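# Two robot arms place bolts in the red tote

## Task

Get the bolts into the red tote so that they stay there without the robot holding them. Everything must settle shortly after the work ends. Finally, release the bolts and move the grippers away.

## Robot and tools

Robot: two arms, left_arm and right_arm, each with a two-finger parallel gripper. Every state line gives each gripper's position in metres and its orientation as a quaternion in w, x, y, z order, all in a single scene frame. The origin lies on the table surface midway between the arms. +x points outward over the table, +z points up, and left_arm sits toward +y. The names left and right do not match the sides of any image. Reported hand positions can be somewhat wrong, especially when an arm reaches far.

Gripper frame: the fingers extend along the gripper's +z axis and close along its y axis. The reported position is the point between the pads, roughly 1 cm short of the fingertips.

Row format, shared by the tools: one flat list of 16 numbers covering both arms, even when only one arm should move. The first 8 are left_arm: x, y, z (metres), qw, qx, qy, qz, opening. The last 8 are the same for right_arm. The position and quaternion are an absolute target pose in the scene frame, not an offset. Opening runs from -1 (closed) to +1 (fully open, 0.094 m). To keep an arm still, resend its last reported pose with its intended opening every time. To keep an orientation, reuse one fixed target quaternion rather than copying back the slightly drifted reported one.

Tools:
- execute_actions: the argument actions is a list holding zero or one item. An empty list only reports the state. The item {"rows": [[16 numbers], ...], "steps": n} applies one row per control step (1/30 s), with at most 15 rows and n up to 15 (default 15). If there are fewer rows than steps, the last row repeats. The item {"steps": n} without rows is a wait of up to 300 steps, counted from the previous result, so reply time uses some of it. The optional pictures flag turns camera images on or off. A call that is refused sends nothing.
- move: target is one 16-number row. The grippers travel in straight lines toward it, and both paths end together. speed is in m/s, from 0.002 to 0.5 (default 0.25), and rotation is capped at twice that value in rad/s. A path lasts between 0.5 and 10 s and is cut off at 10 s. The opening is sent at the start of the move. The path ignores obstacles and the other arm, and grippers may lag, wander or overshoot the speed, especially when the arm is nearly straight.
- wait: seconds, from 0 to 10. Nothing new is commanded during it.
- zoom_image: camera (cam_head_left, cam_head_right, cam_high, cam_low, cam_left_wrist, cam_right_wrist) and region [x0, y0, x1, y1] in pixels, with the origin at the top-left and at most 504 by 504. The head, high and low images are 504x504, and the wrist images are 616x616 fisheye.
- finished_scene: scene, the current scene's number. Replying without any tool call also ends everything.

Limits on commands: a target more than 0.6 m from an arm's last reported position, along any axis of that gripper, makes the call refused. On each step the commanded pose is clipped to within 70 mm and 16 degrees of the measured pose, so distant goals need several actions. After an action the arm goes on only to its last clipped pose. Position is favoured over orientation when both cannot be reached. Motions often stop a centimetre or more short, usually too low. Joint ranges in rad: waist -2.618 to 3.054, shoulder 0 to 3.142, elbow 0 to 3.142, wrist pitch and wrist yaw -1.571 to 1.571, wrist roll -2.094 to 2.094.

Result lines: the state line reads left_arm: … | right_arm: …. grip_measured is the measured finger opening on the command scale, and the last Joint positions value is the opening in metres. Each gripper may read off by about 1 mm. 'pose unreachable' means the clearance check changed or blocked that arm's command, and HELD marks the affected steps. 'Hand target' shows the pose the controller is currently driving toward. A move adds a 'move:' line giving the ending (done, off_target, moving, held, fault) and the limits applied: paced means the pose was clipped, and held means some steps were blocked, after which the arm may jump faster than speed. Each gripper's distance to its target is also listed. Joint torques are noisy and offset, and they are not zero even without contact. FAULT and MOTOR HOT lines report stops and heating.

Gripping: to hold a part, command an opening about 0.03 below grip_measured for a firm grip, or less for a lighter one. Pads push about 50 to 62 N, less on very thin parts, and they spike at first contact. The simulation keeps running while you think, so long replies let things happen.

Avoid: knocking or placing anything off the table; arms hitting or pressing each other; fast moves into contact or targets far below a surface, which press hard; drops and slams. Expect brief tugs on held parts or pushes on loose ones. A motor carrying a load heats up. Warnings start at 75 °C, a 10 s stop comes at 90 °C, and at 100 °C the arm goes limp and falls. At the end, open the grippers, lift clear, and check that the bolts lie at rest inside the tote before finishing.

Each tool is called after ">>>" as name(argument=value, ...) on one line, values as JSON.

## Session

>>> execute_actions(actions=[])

Scene clock: 0.00 s of 5100.00 s.
left_arm: end_effector_position=(+0.6363, +0.3679, +0.2309) grip_measured=+1.000 end_effector_quat_wxyz=(-0.484, +0.717, -0.258, +0.430) | right_arm: end_effector_position=(+0.2030, -0.6017, +0.1475) grip_measured=+1.000 end_effector_quat_wxyz=(+0.580, -0.294, +0.640, -0.409)
Joint positions: left_arm=[-0.124  2.092  1.553  0.343 -0.6   -2.063  0.094] | right_arm=[-1.233  1.67   0.222  1.461 -1.07  -1.034  0.094]
Joint velocities: left_arm=[-0.022  0.012  0.027  0.007 -0.007 -0.051  0.   ] | right_arm=[-0.007  0.007  0.002  0.081  0.037 -0.007  0.   ]
Joint torques (N m, as the arm reports them, + toward a larger angle): no reading
Motor temperatures (°C, as the motors report them): left_arm=[25 30 29 25 24 25] | right_arm=[25 27 25 28 28 25]
Hand target (left_arm): +0.635, +0.368, +0.245; -0.488, +0.712, -0.252, +0.438
Hand target (right_arm): +0.203, -0.603, +0.151; +0.580, -0.296, +0.637, -0.412

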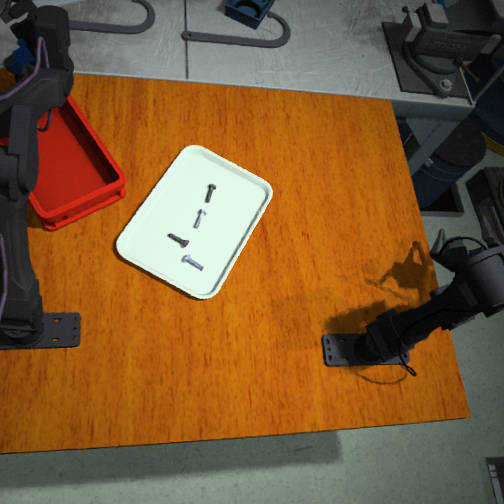

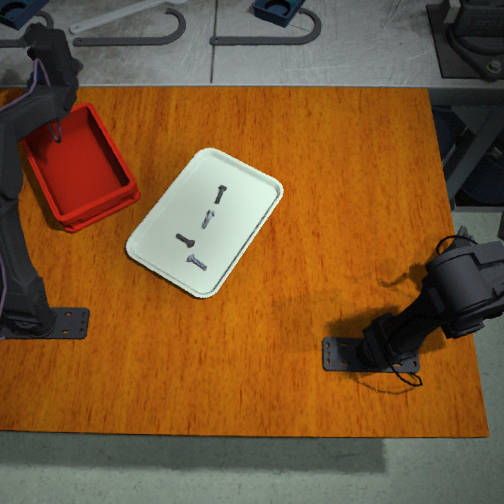

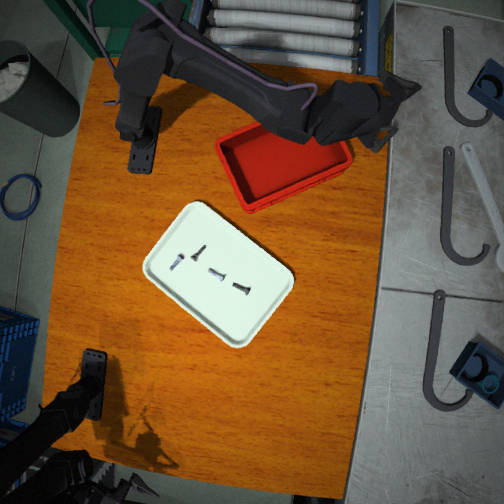

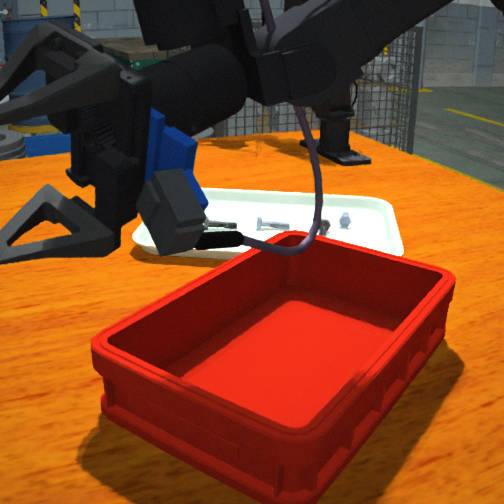

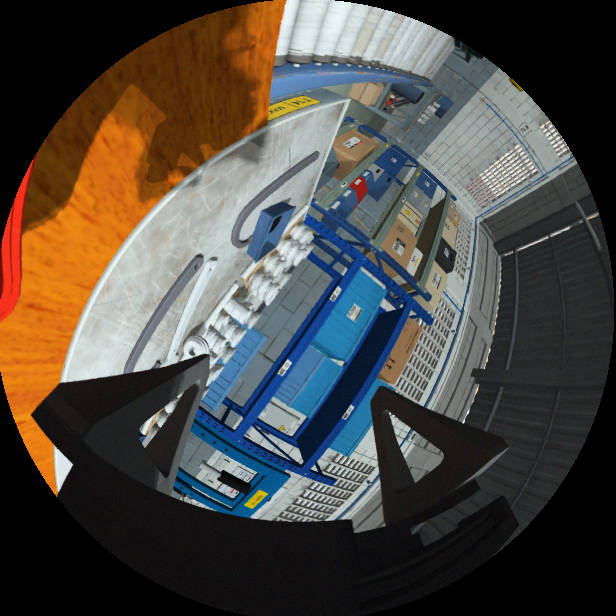

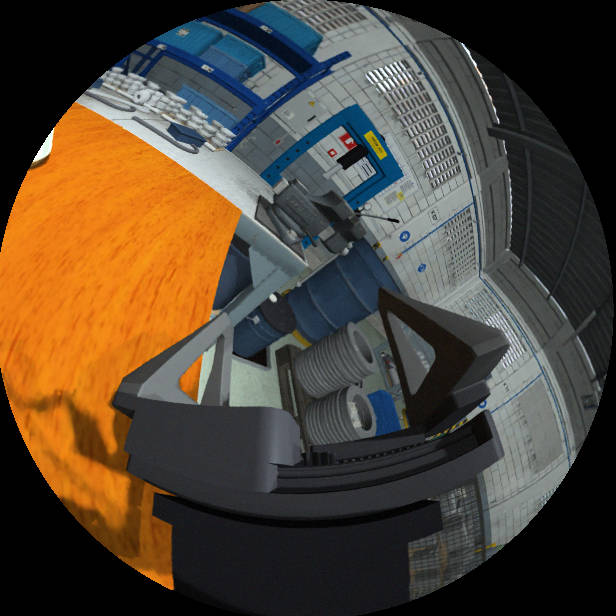

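>>> move(target=[0.42,0.2,0.24,0.25,0.17,0.95,0,-0.2,0.203,-0.603,0.151,0.58,-0.296,0.637,-0.412,1])

>>> move(target=[0.292,-0.017,0.042,0,0.2,0.98,0,-0.2,0.203,-0.603,0.151,0.58,-0.296,0.637,-0.412,1])

Scene clock: 19.73 s of 5100.00 s.
left_arm: end_effector_position=(+0.4230, +0.1984, +0.2333) grip_measured=-0.198 end_effector_quat_wxyz=(+0.252, +0.168, +0.953, -0.009) | right_arm: end_effector_position=(+0.2030, -0.6017, +0.1475) grip_measured=+1.000 end_effector_quat_wxyz=(+0.580, -0.294, +0.640, -0.409)
Joint positions: left_arm=[-0.372  1.723  1.768 -1.11  -0.072  0.008  0.038] | right_arm=[-1.233  1.67   0.222  1.461 -1.07  -1.034  0.094]
Joint velocities: left_arm=[-0.002 -0.012 -0.002 -0.081  0.022 -0.022  0.   ] | right_arm=[-0.007 -0.012  0.017 -0.007  0.007 -0.022  0.   ]
Joint torques (N m, as the arm reports them, + toward a larger angle): left_arm=[-0.34 -6.37  9.79  1.03 -0.14  0.03] | right_arm=[-0.18 -4.44  4.68  1.71 -0.05  0.02]
Motor temperatures (°C, as the motors report them): left_arm=[25 34 31 28 24 25] | right_arm=[25 28 26 29 28 25]
Hand target (left_arm): +0.424, +0.197, +0.237; +0.253, +0.172, +0.952, -0.003
Hand target (right_arm): +0.203, -0.603, +0.151; +0.580, -0.296, +0.637, -0.412
Off the commanded pose (left_arm): 0.008 m, 1 deg.
Off the commanded pose (right_arm): 0.004 m, 1 deg.
After step 90, 10.83 s passed at rest.
move: done

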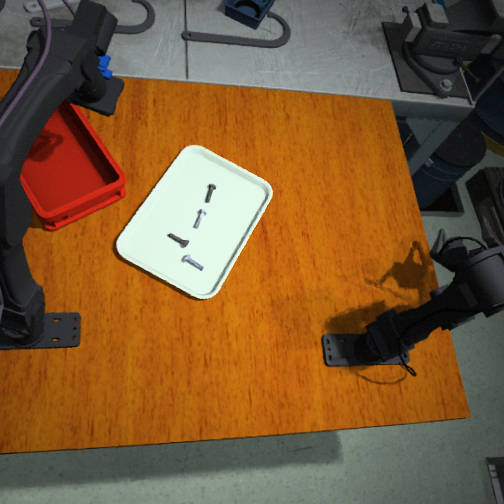

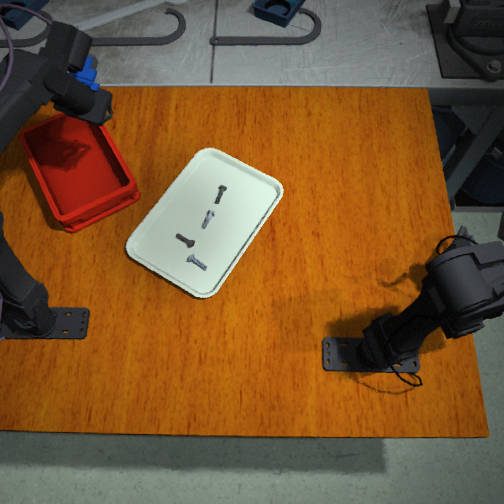

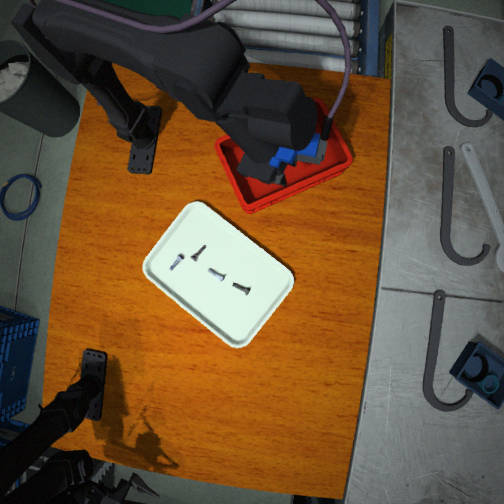

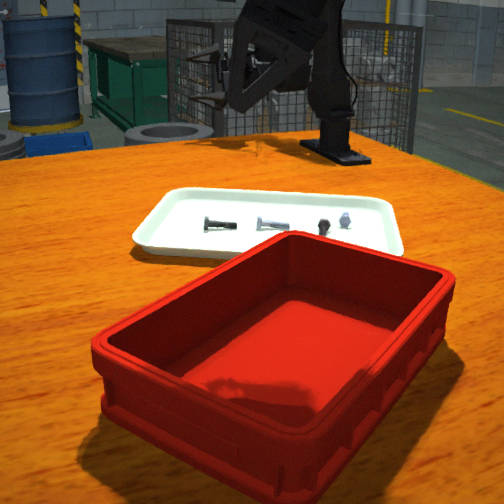

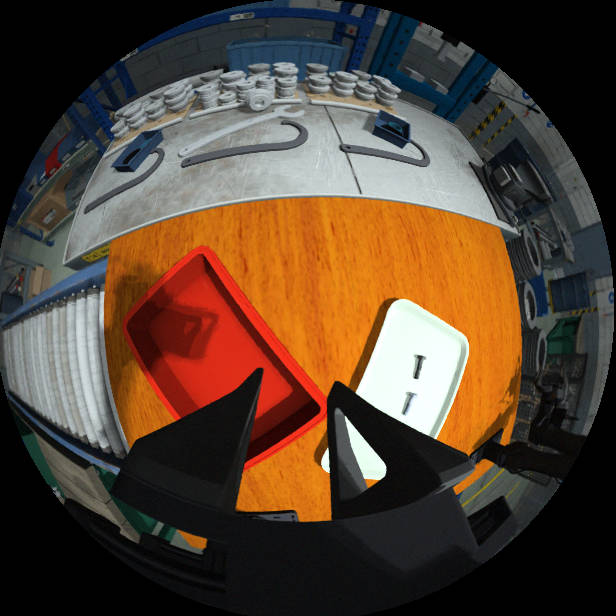

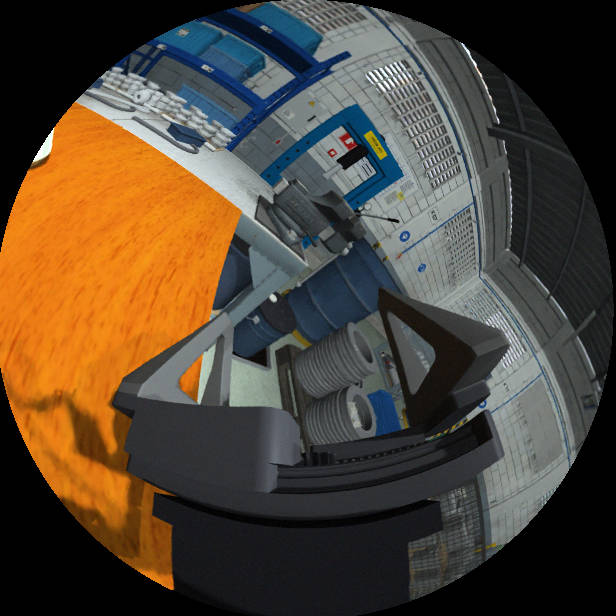

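Scene clock: 21.57 s of 5100.00 s.
left_arm: end_effector_position=(+0.2925, -0.0190, +0.0311) grip_measured=-0.198 end_effector_quat_wxyz=(-0.003, +0.206, +0.979, -0.001) | right_arm: end_effector_position=(+0.2030, -0.6017, +0.1475) grip_measured=+1.000 end_effector_quat_wxyz=(+0.580, -0.294, +0.640, -0.409)
Joint positions: left_arm=[-0.932  2.297  1.912 -1.189  0.004 -0.503  0.038] | right_arm=[-1.233  1.67   0.222  1.461 -1.07  -1.034  0.094]
Joint velocities: left_arm=[-0.012  0.012 -0.007 -0.007 -0.007  0.007 -0.001] | right_arm=[-0.017  0.012  0.022 -0.007  0.037 -0.022  0.   ]
Joint torques (N m, as the arm reports them, + toward a larger angle): left_arm=[  0.33 -11.41   8.87  -0.03   0.1   -0.05] | right_arm=[-0.25 -4.38  4.59  1.71 -0.03  0.02]
Motor temperatures (°C, as the motors report them): left_arm=[25 34 31 27 24 25] | right_arm=[25 28 26 29 28 25]
Hand target (left_arm): +0.294, -0.021, +0.040; -0.002, +0.201, +0.980, -0.007
Hand target (right_arm): +0.203, -0.603, +0.151; +0.580, -0.296, +0.637, -0.412
Off the commanded pose (left_arm): 0.011 m, 1 deg.
Off the commanded pose (right_arm): 0.004 m, 1 deg.
move: off_target (left_arm)

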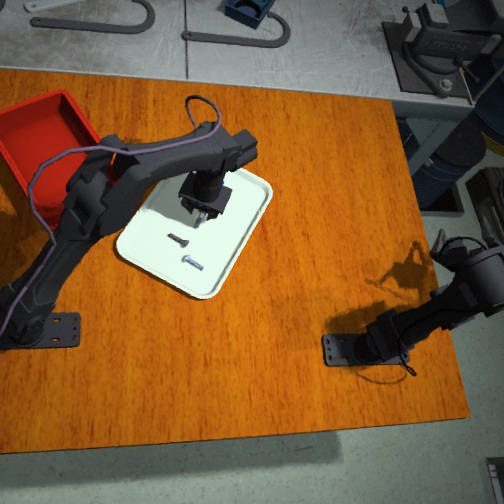

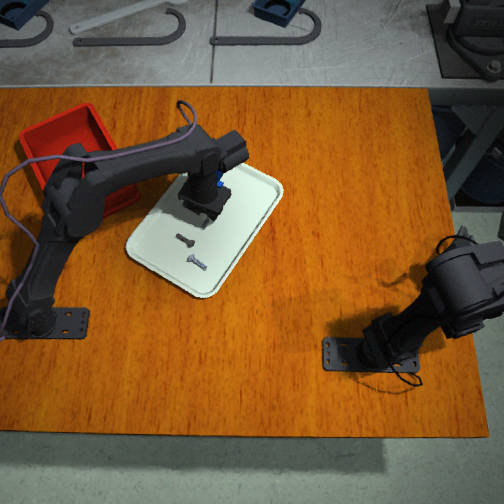

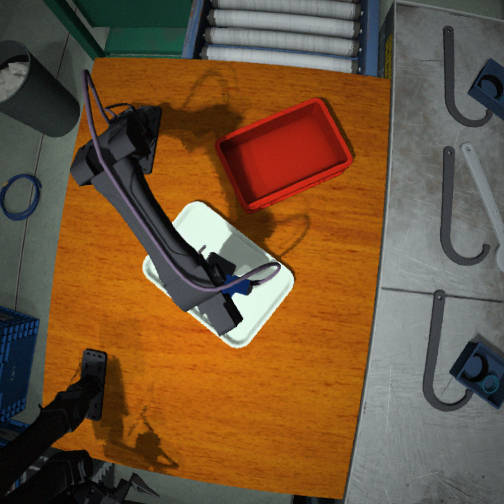

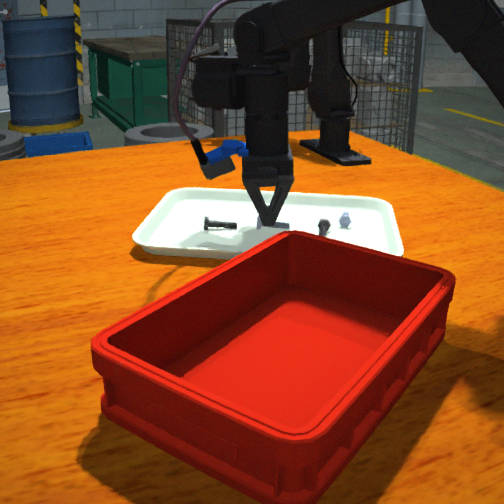

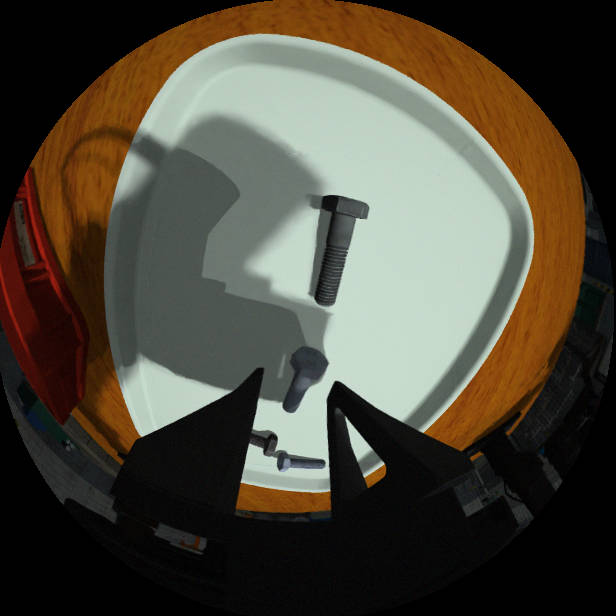

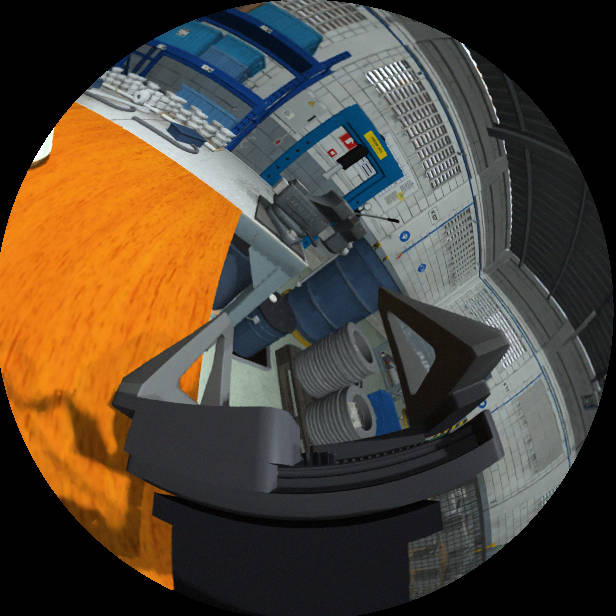

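>>> move(target=[0.277,-0.009,0.016,0,0.26,0.966,0,-0.35,0.203,-0.603,0.151,0.58,-0.296,0.637,-0.412,1], speed=0.04)

Scene clock: 26.80 s of 5100.00 s.
left_arm: end_effector_position=(+0.2858, -0.0098, +0.0179) grip_measured=-0.348 end_effector_quat_wxyz=(+0.003, +0.247, +0.969, -0.004) | right_arm: end_effector_position=(+0.2030, -0.6017, +0.1475) grip_measured=+1.000 end_effector_quat_wxyz=(+0.580, -0.294, +0.640, -0.409)
Joint positions: left_arm=[-0.932  2.245  1.771 -1.087  0.003 -0.42   0.031] | right_arm=[-1.233  1.67   0.222  1.461 -1.07  -1.034  0.094]
Joint velocities: left_arm=[ 0.002 -0.002  0.012 -0.007  0.037 -0.007 -0.   ] | right_arm=[-0.002 -0.007  0.022 -0.022 -0.022  0.051  0.   ]
Joint torques (N m, as the arm reports them, + toward a larger angle): left_arm=[ -1.16 -11.22   3.9    0.27   0.     0.07] | right_arm=[-0.15 -4.42  4.7   1.71 -0.06  0.01]
Motor temperatures (°C, as the motors report them): left_arm=[25 35 31 27 24 25] | right_arm=[25 28 26 30 28 25]
Hand target (left_arm): +0.277, -0.009, +0.016; -0.000, +0.260, +0.966, -0.000
Hand target (right_arm): +0.203, -0.603, +0.151; +0.580, -0.296, +0.637, -0.412
Off the commanded pose (left_arm): 0.009 m, 2 deg.
Off the commanded pose (right_arm): 0.004 m, 1 deg.
After step 90, 0.60 s passed at rest.
move: done

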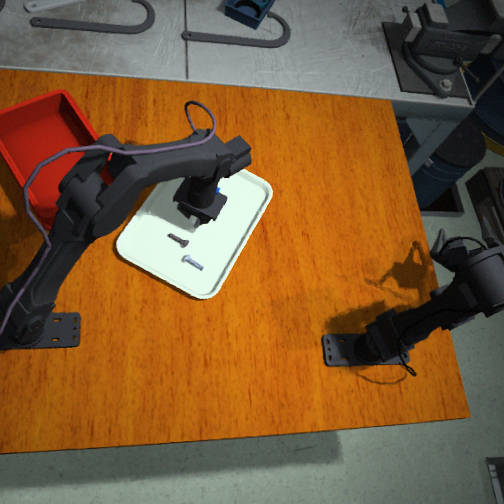

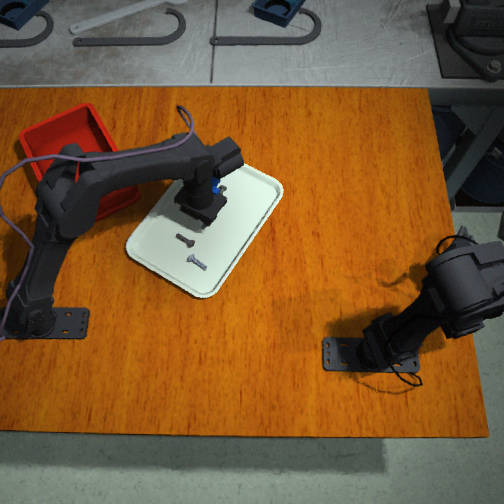

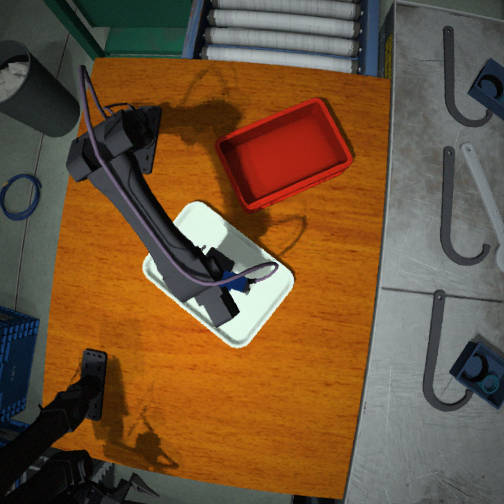

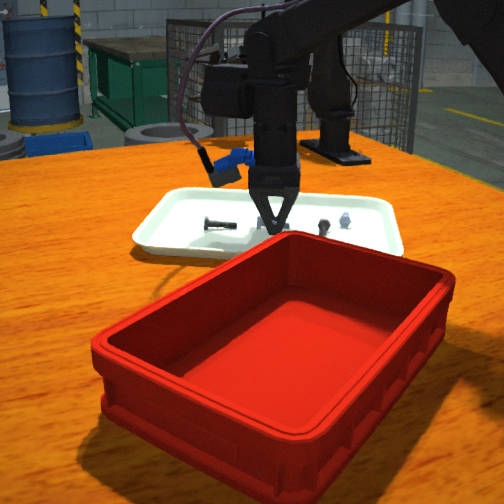

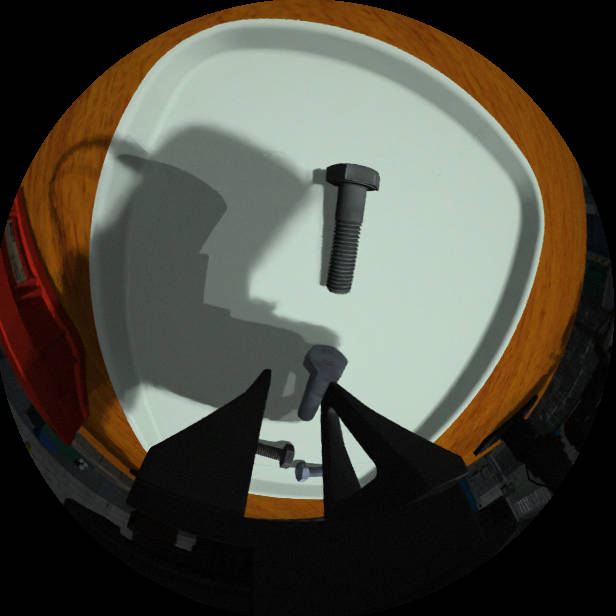

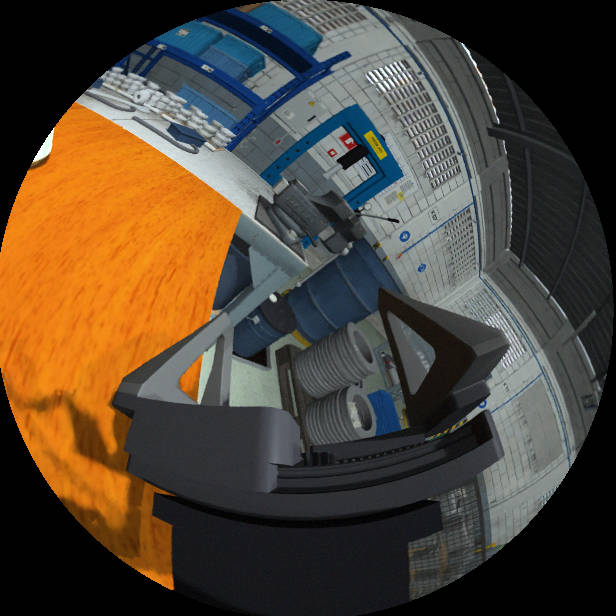

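Off-centre but inside; closing will centre it.

>>> move(target=[0.27,-0.014,0.015,0,0.26,0.966,0,-0.6,0.203,-0.603,0.151,0.58,-0.296,0.637,-0.412,1], speed=0.02)

>>> move(target=[0.27,-0.014,0.015,0,0.26,0.966,0,-0.885,0.203,-0.603,0.151,0.58,-0.296,0.637,-0.412,1])

>>> move(target=[0.3,0.06,0.15,0,0.26,0.966,0,-0.885,0.203,-0.603,0.151,0.58,-0.296,0.637,-0.412,1])

Scene clock: 32.00 s of 5100.00 s.
left_arm: end_effector_position=(+0.2847, -0.0107, +0.0178) grip_measured=-0.598 end_effector_quat_wxyz=(+0.011, +0.251, +0.968, +0.006) | right_arm: end_effector_position=(+0.2030, -0.6017, +0.1475) grip_measured=+1.000 end_effector_quat_wxyz=(+0.580, -0.294, +0.640, -0.409)
Joint positions: left_arm=[-0.946  2.245  1.771 -1.086 -0.023 -0.424  0.019] | right_arm=[-1.233  1.67   0.222  1.461 -1.07  -1.034  0.094]
Joint velocities: left_arm=[ 0.002  0.002 -0.002  0.051 -0.037 -0.007 -0.001] | right_arm=[-0.007 -0.002  0.012 -0.051 -0.037 -0.007  0.   ]
Joint torques (N m, as the arm reports them, + toward a larger angle): left_arm=[ -1.4  -11.38   3.47   0.35   0.18  -0.03] | right_arm=[-0.22 -4.39  4.63  1.72 -0.05  0.03]
Motor temperatures (°C, as the motors report them): left_arm=[25 35 31 26 24 25] | right_arm=[25 28 26 30 28 25]
Hand target (left_arm): +0.270, -0.014, +0.015; -0.001, +0.260, +0.966, +0.000
Hand target (right_arm): +0.203, -0.603, +0.151; +0.580, -0.296, +0.637, -0.412
Off the commanded pose (left_arm): 0.015 m, 2 deg.
Off the commanded pose (right_arm): 0.004 m, 1 deg.
After step 90, 1.13 s passed at rest.
move: off_target (left_arm)

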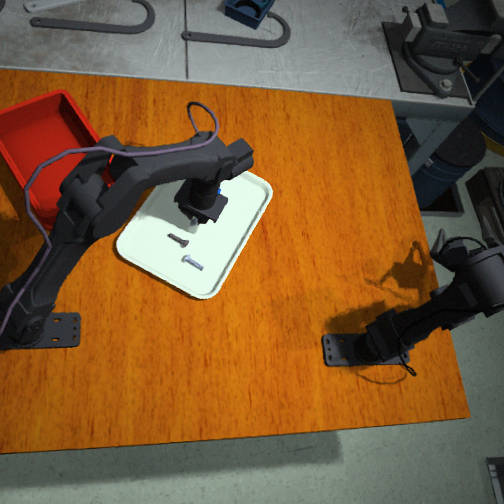

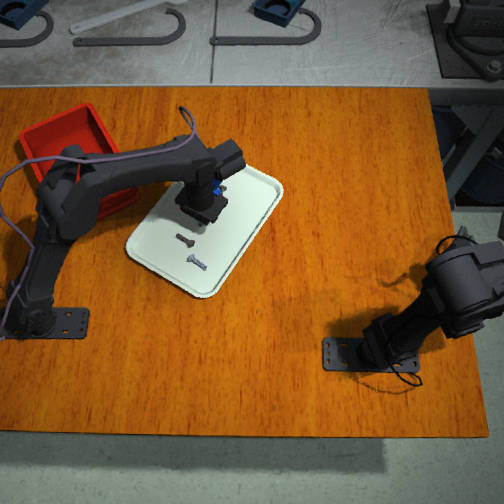

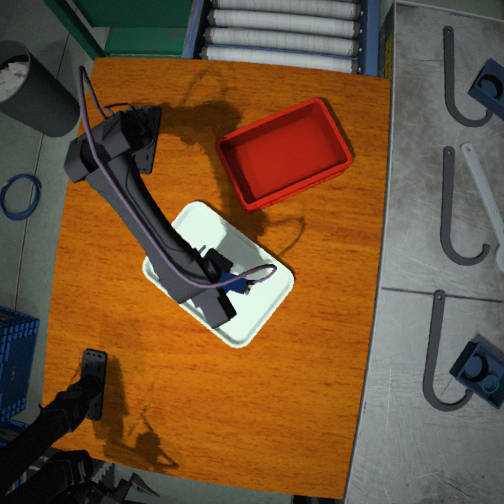

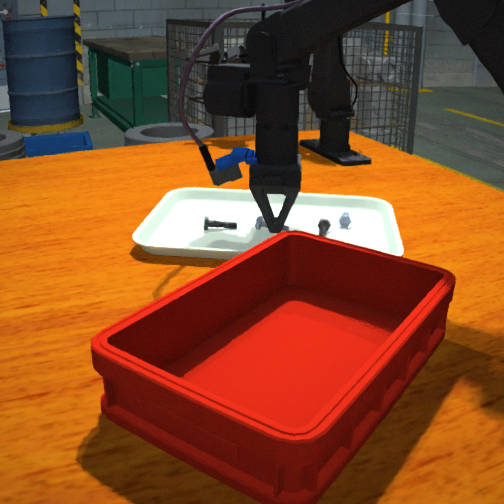

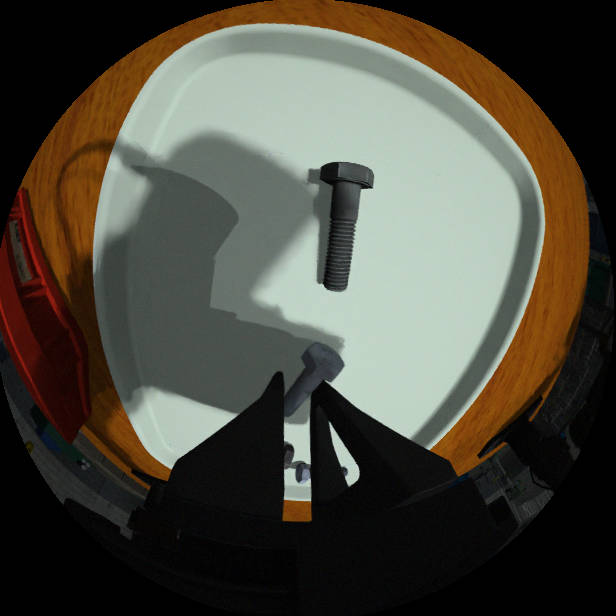

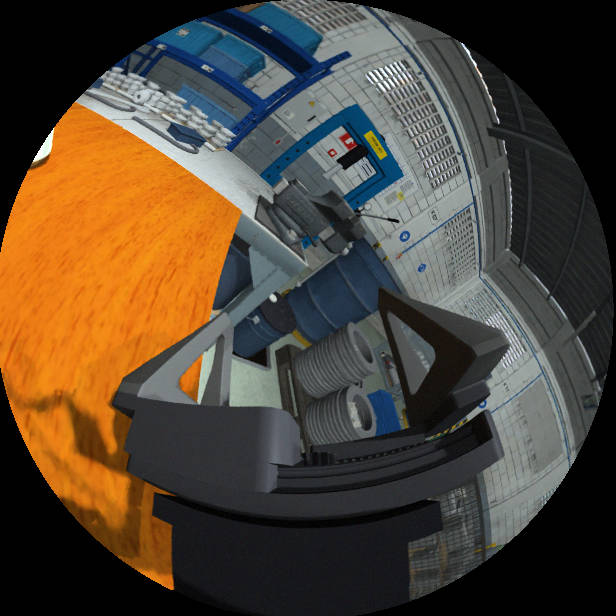

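Scene clock: 32.70 s of 5100.00 s.
left_arm: end_effector_position=(+0.2833, -0.0129, +0.0178) grip_measured=-0.857 end_effector_quat_wxyz=(+0.011, +0.252, +0.968, +0.002) | right_arm: end_effector_position=(+0.2030, -0.6017, +0.1475) grip_measured=+1.000 end_effector_quat_wxyz=(+0.580, -0.294, +0.640, -0.409)
Joint positions: left_arm=[-0.949  2.245  1.771 -1.082 -0.016 -0.425  0.007] | right_arm=[-1.233  1.67   0.222  1.461 -1.07  -1.034  0.094]
Joint velocities: left_arm=[ 0.002  0.012  0.002  0.007 -0.037  0.022  0.   ] | right_arm=[-0.012 -0.017 -0.007 -0.022 -0.022  0.037  0.   ]
Joint torques (N m, as the arm reports them, + toward a larger angle): left_arm=[ -1.38 -11.25   3.58   0.32   0.14  -0.04] | right_arm=[-0.16 -4.41  4.65  1.71 -0.06  0.01]
Motor temperatures (°C, as the motors report them): left_arm=[25 36 31 26 24 25] | right_arm=[25 28 26 30 28 25]
Hand target (left_arm): +0.270, -0.014, +0.015; -0.000, +0.260, +0.966, +0.000
Hand target (right_arm): +0.203, -0.603, +0.151; +0.580, -0.296, +0.637, -0.412
Off the commanded pose (left_arm): 0.014 m, 2 deg.
Off the commanded pose (right_arm): 0.004 m, 1 deg.
move: off_target (left_arm)

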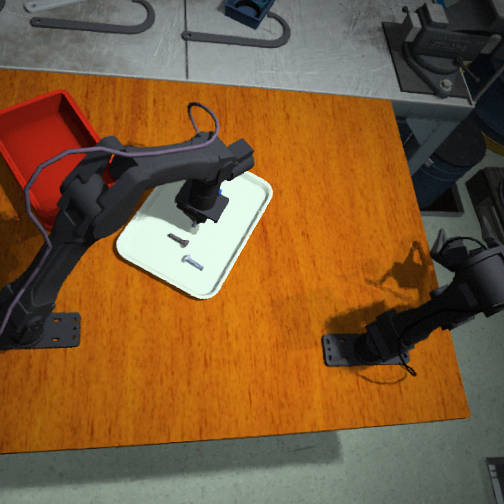

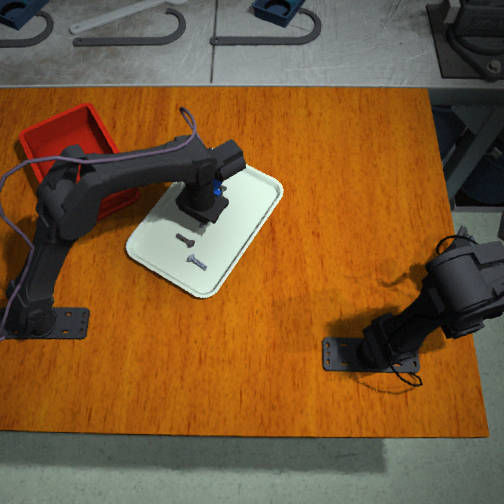

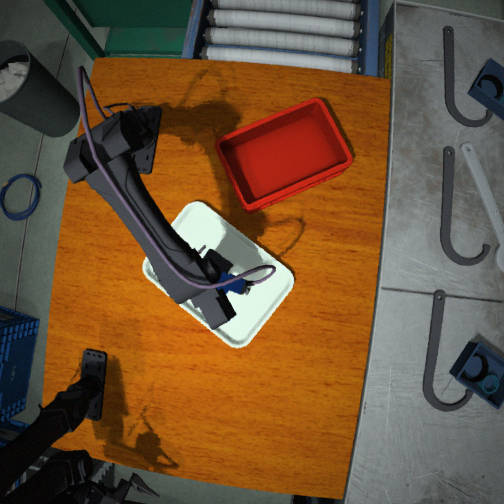

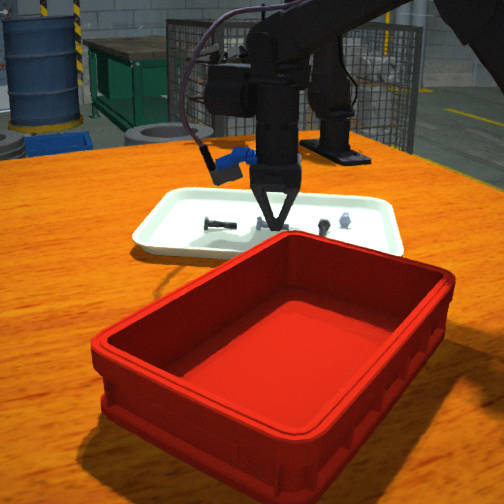

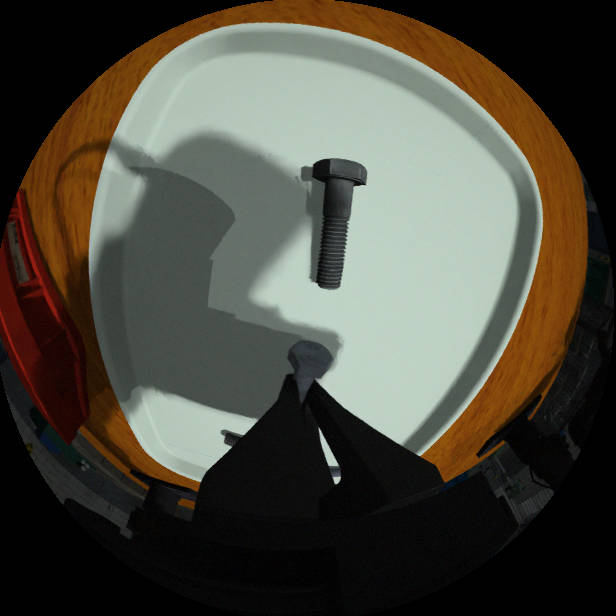

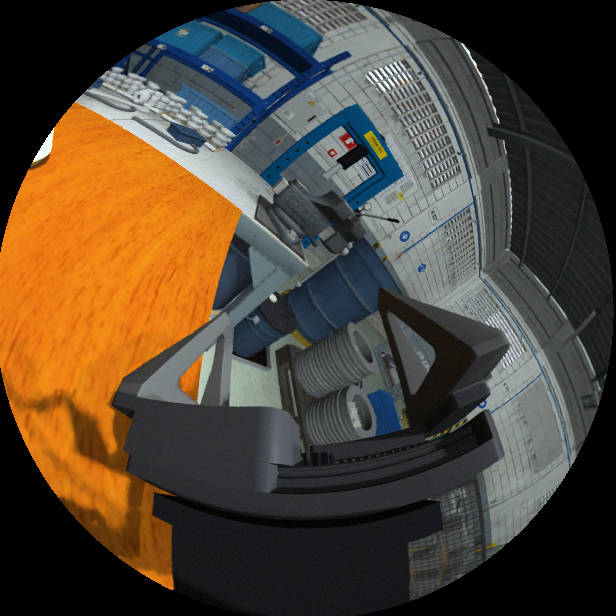

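Scene clock: 34.03 s of 5100.00 s.
left_arm: end_effector_position=(+0.2997, +0.0619, +0.1369) grip_measured=-0.857 end_effector_quat_wxyz=(-0.006, +0.258, +0.966, +0.010) | right_arm: end_effector_position=(+0.2030, -0.6017, +0.1475) grip_measured=+1.000 end_effector_quat_wxyz=(+0.580, -0.294, +0.640, -0.409)
Joint positions: left_arm=[-0.798  2.057  1.95  -1.485 -0.012 -0.262  0.007] | right_arm=[-1.233  1.67   0.222  1.461 -1.07  -1.034  0.094]
Joint velocities: left_arm=[ 0.017 -0.012  0.017  0.051  0.037 -0.051 -0.   ] | right_arm=[ 0.007  0.002 -0.002  0.007  0.051 -0.007  0.   ]
Joint torques (N m, as the arm reports them, + toward a larger angle): left_arm=[  0.17 -10.62   8.86  -0.03   0.08   0.07] | right_arm=[-0.22 -4.49  4.61  1.73 -0.04  0.01]
Motor temperatures (°C, as the motors report them): left_arm=[25 36 31 26 24 25] | right_arm=[25 28 26 30 28 25]
Hand target (left_arm): +0.299, +0.061, +0.150; +0.001, +0.260, +0.966, +0.001
Hand target (right_arm): +0.203, -0.603, +0.151; +0.580, -0.296, +0.637, -0.412
Off the commanded pose (left_arm): 0.013 m, 1 deg.
Off the commanded pose (right_arm): 0.004 m, 1 deg.
move: off_target (left_arm)

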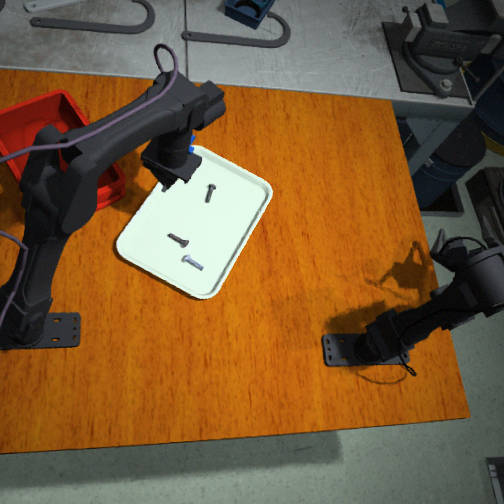

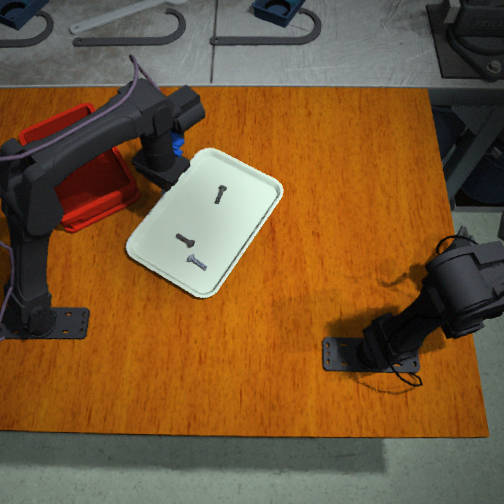

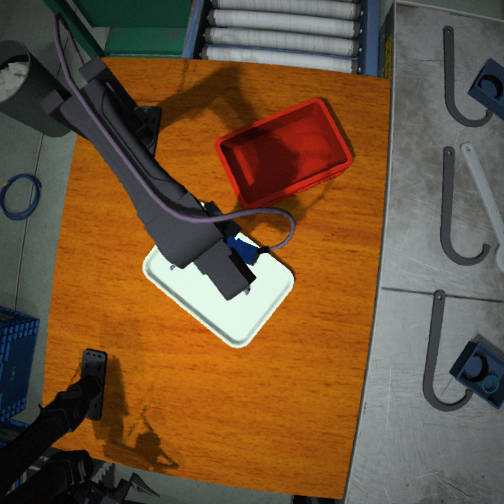

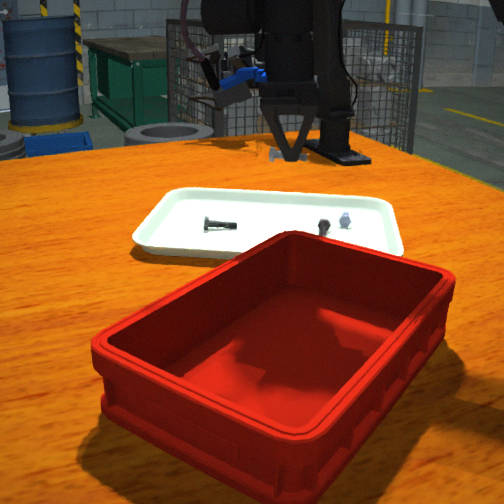

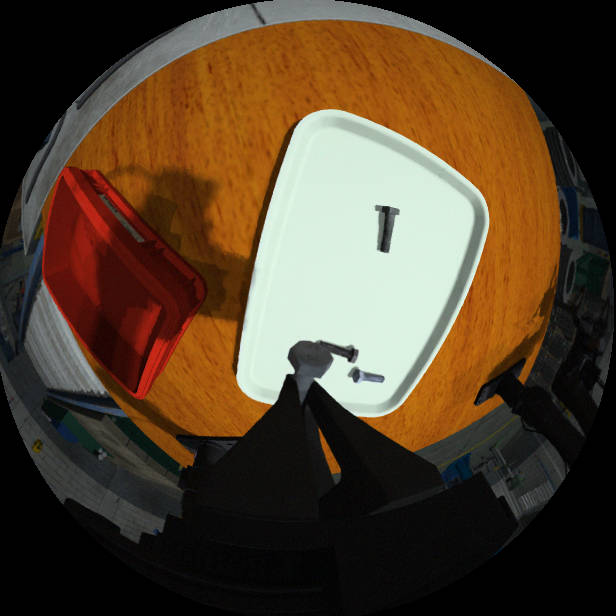

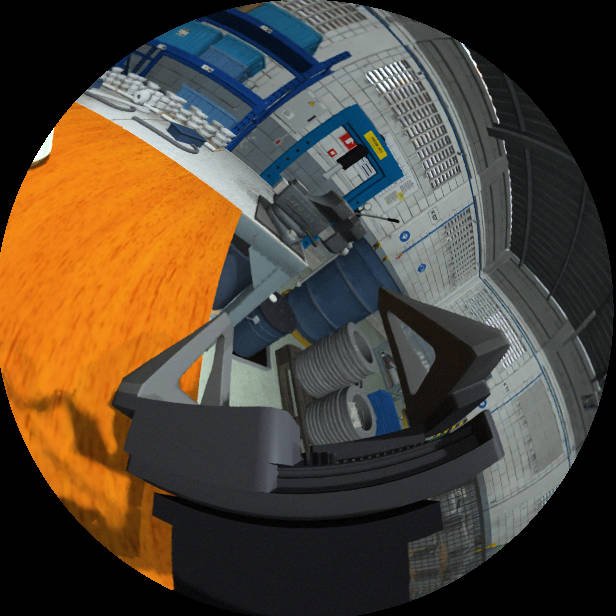

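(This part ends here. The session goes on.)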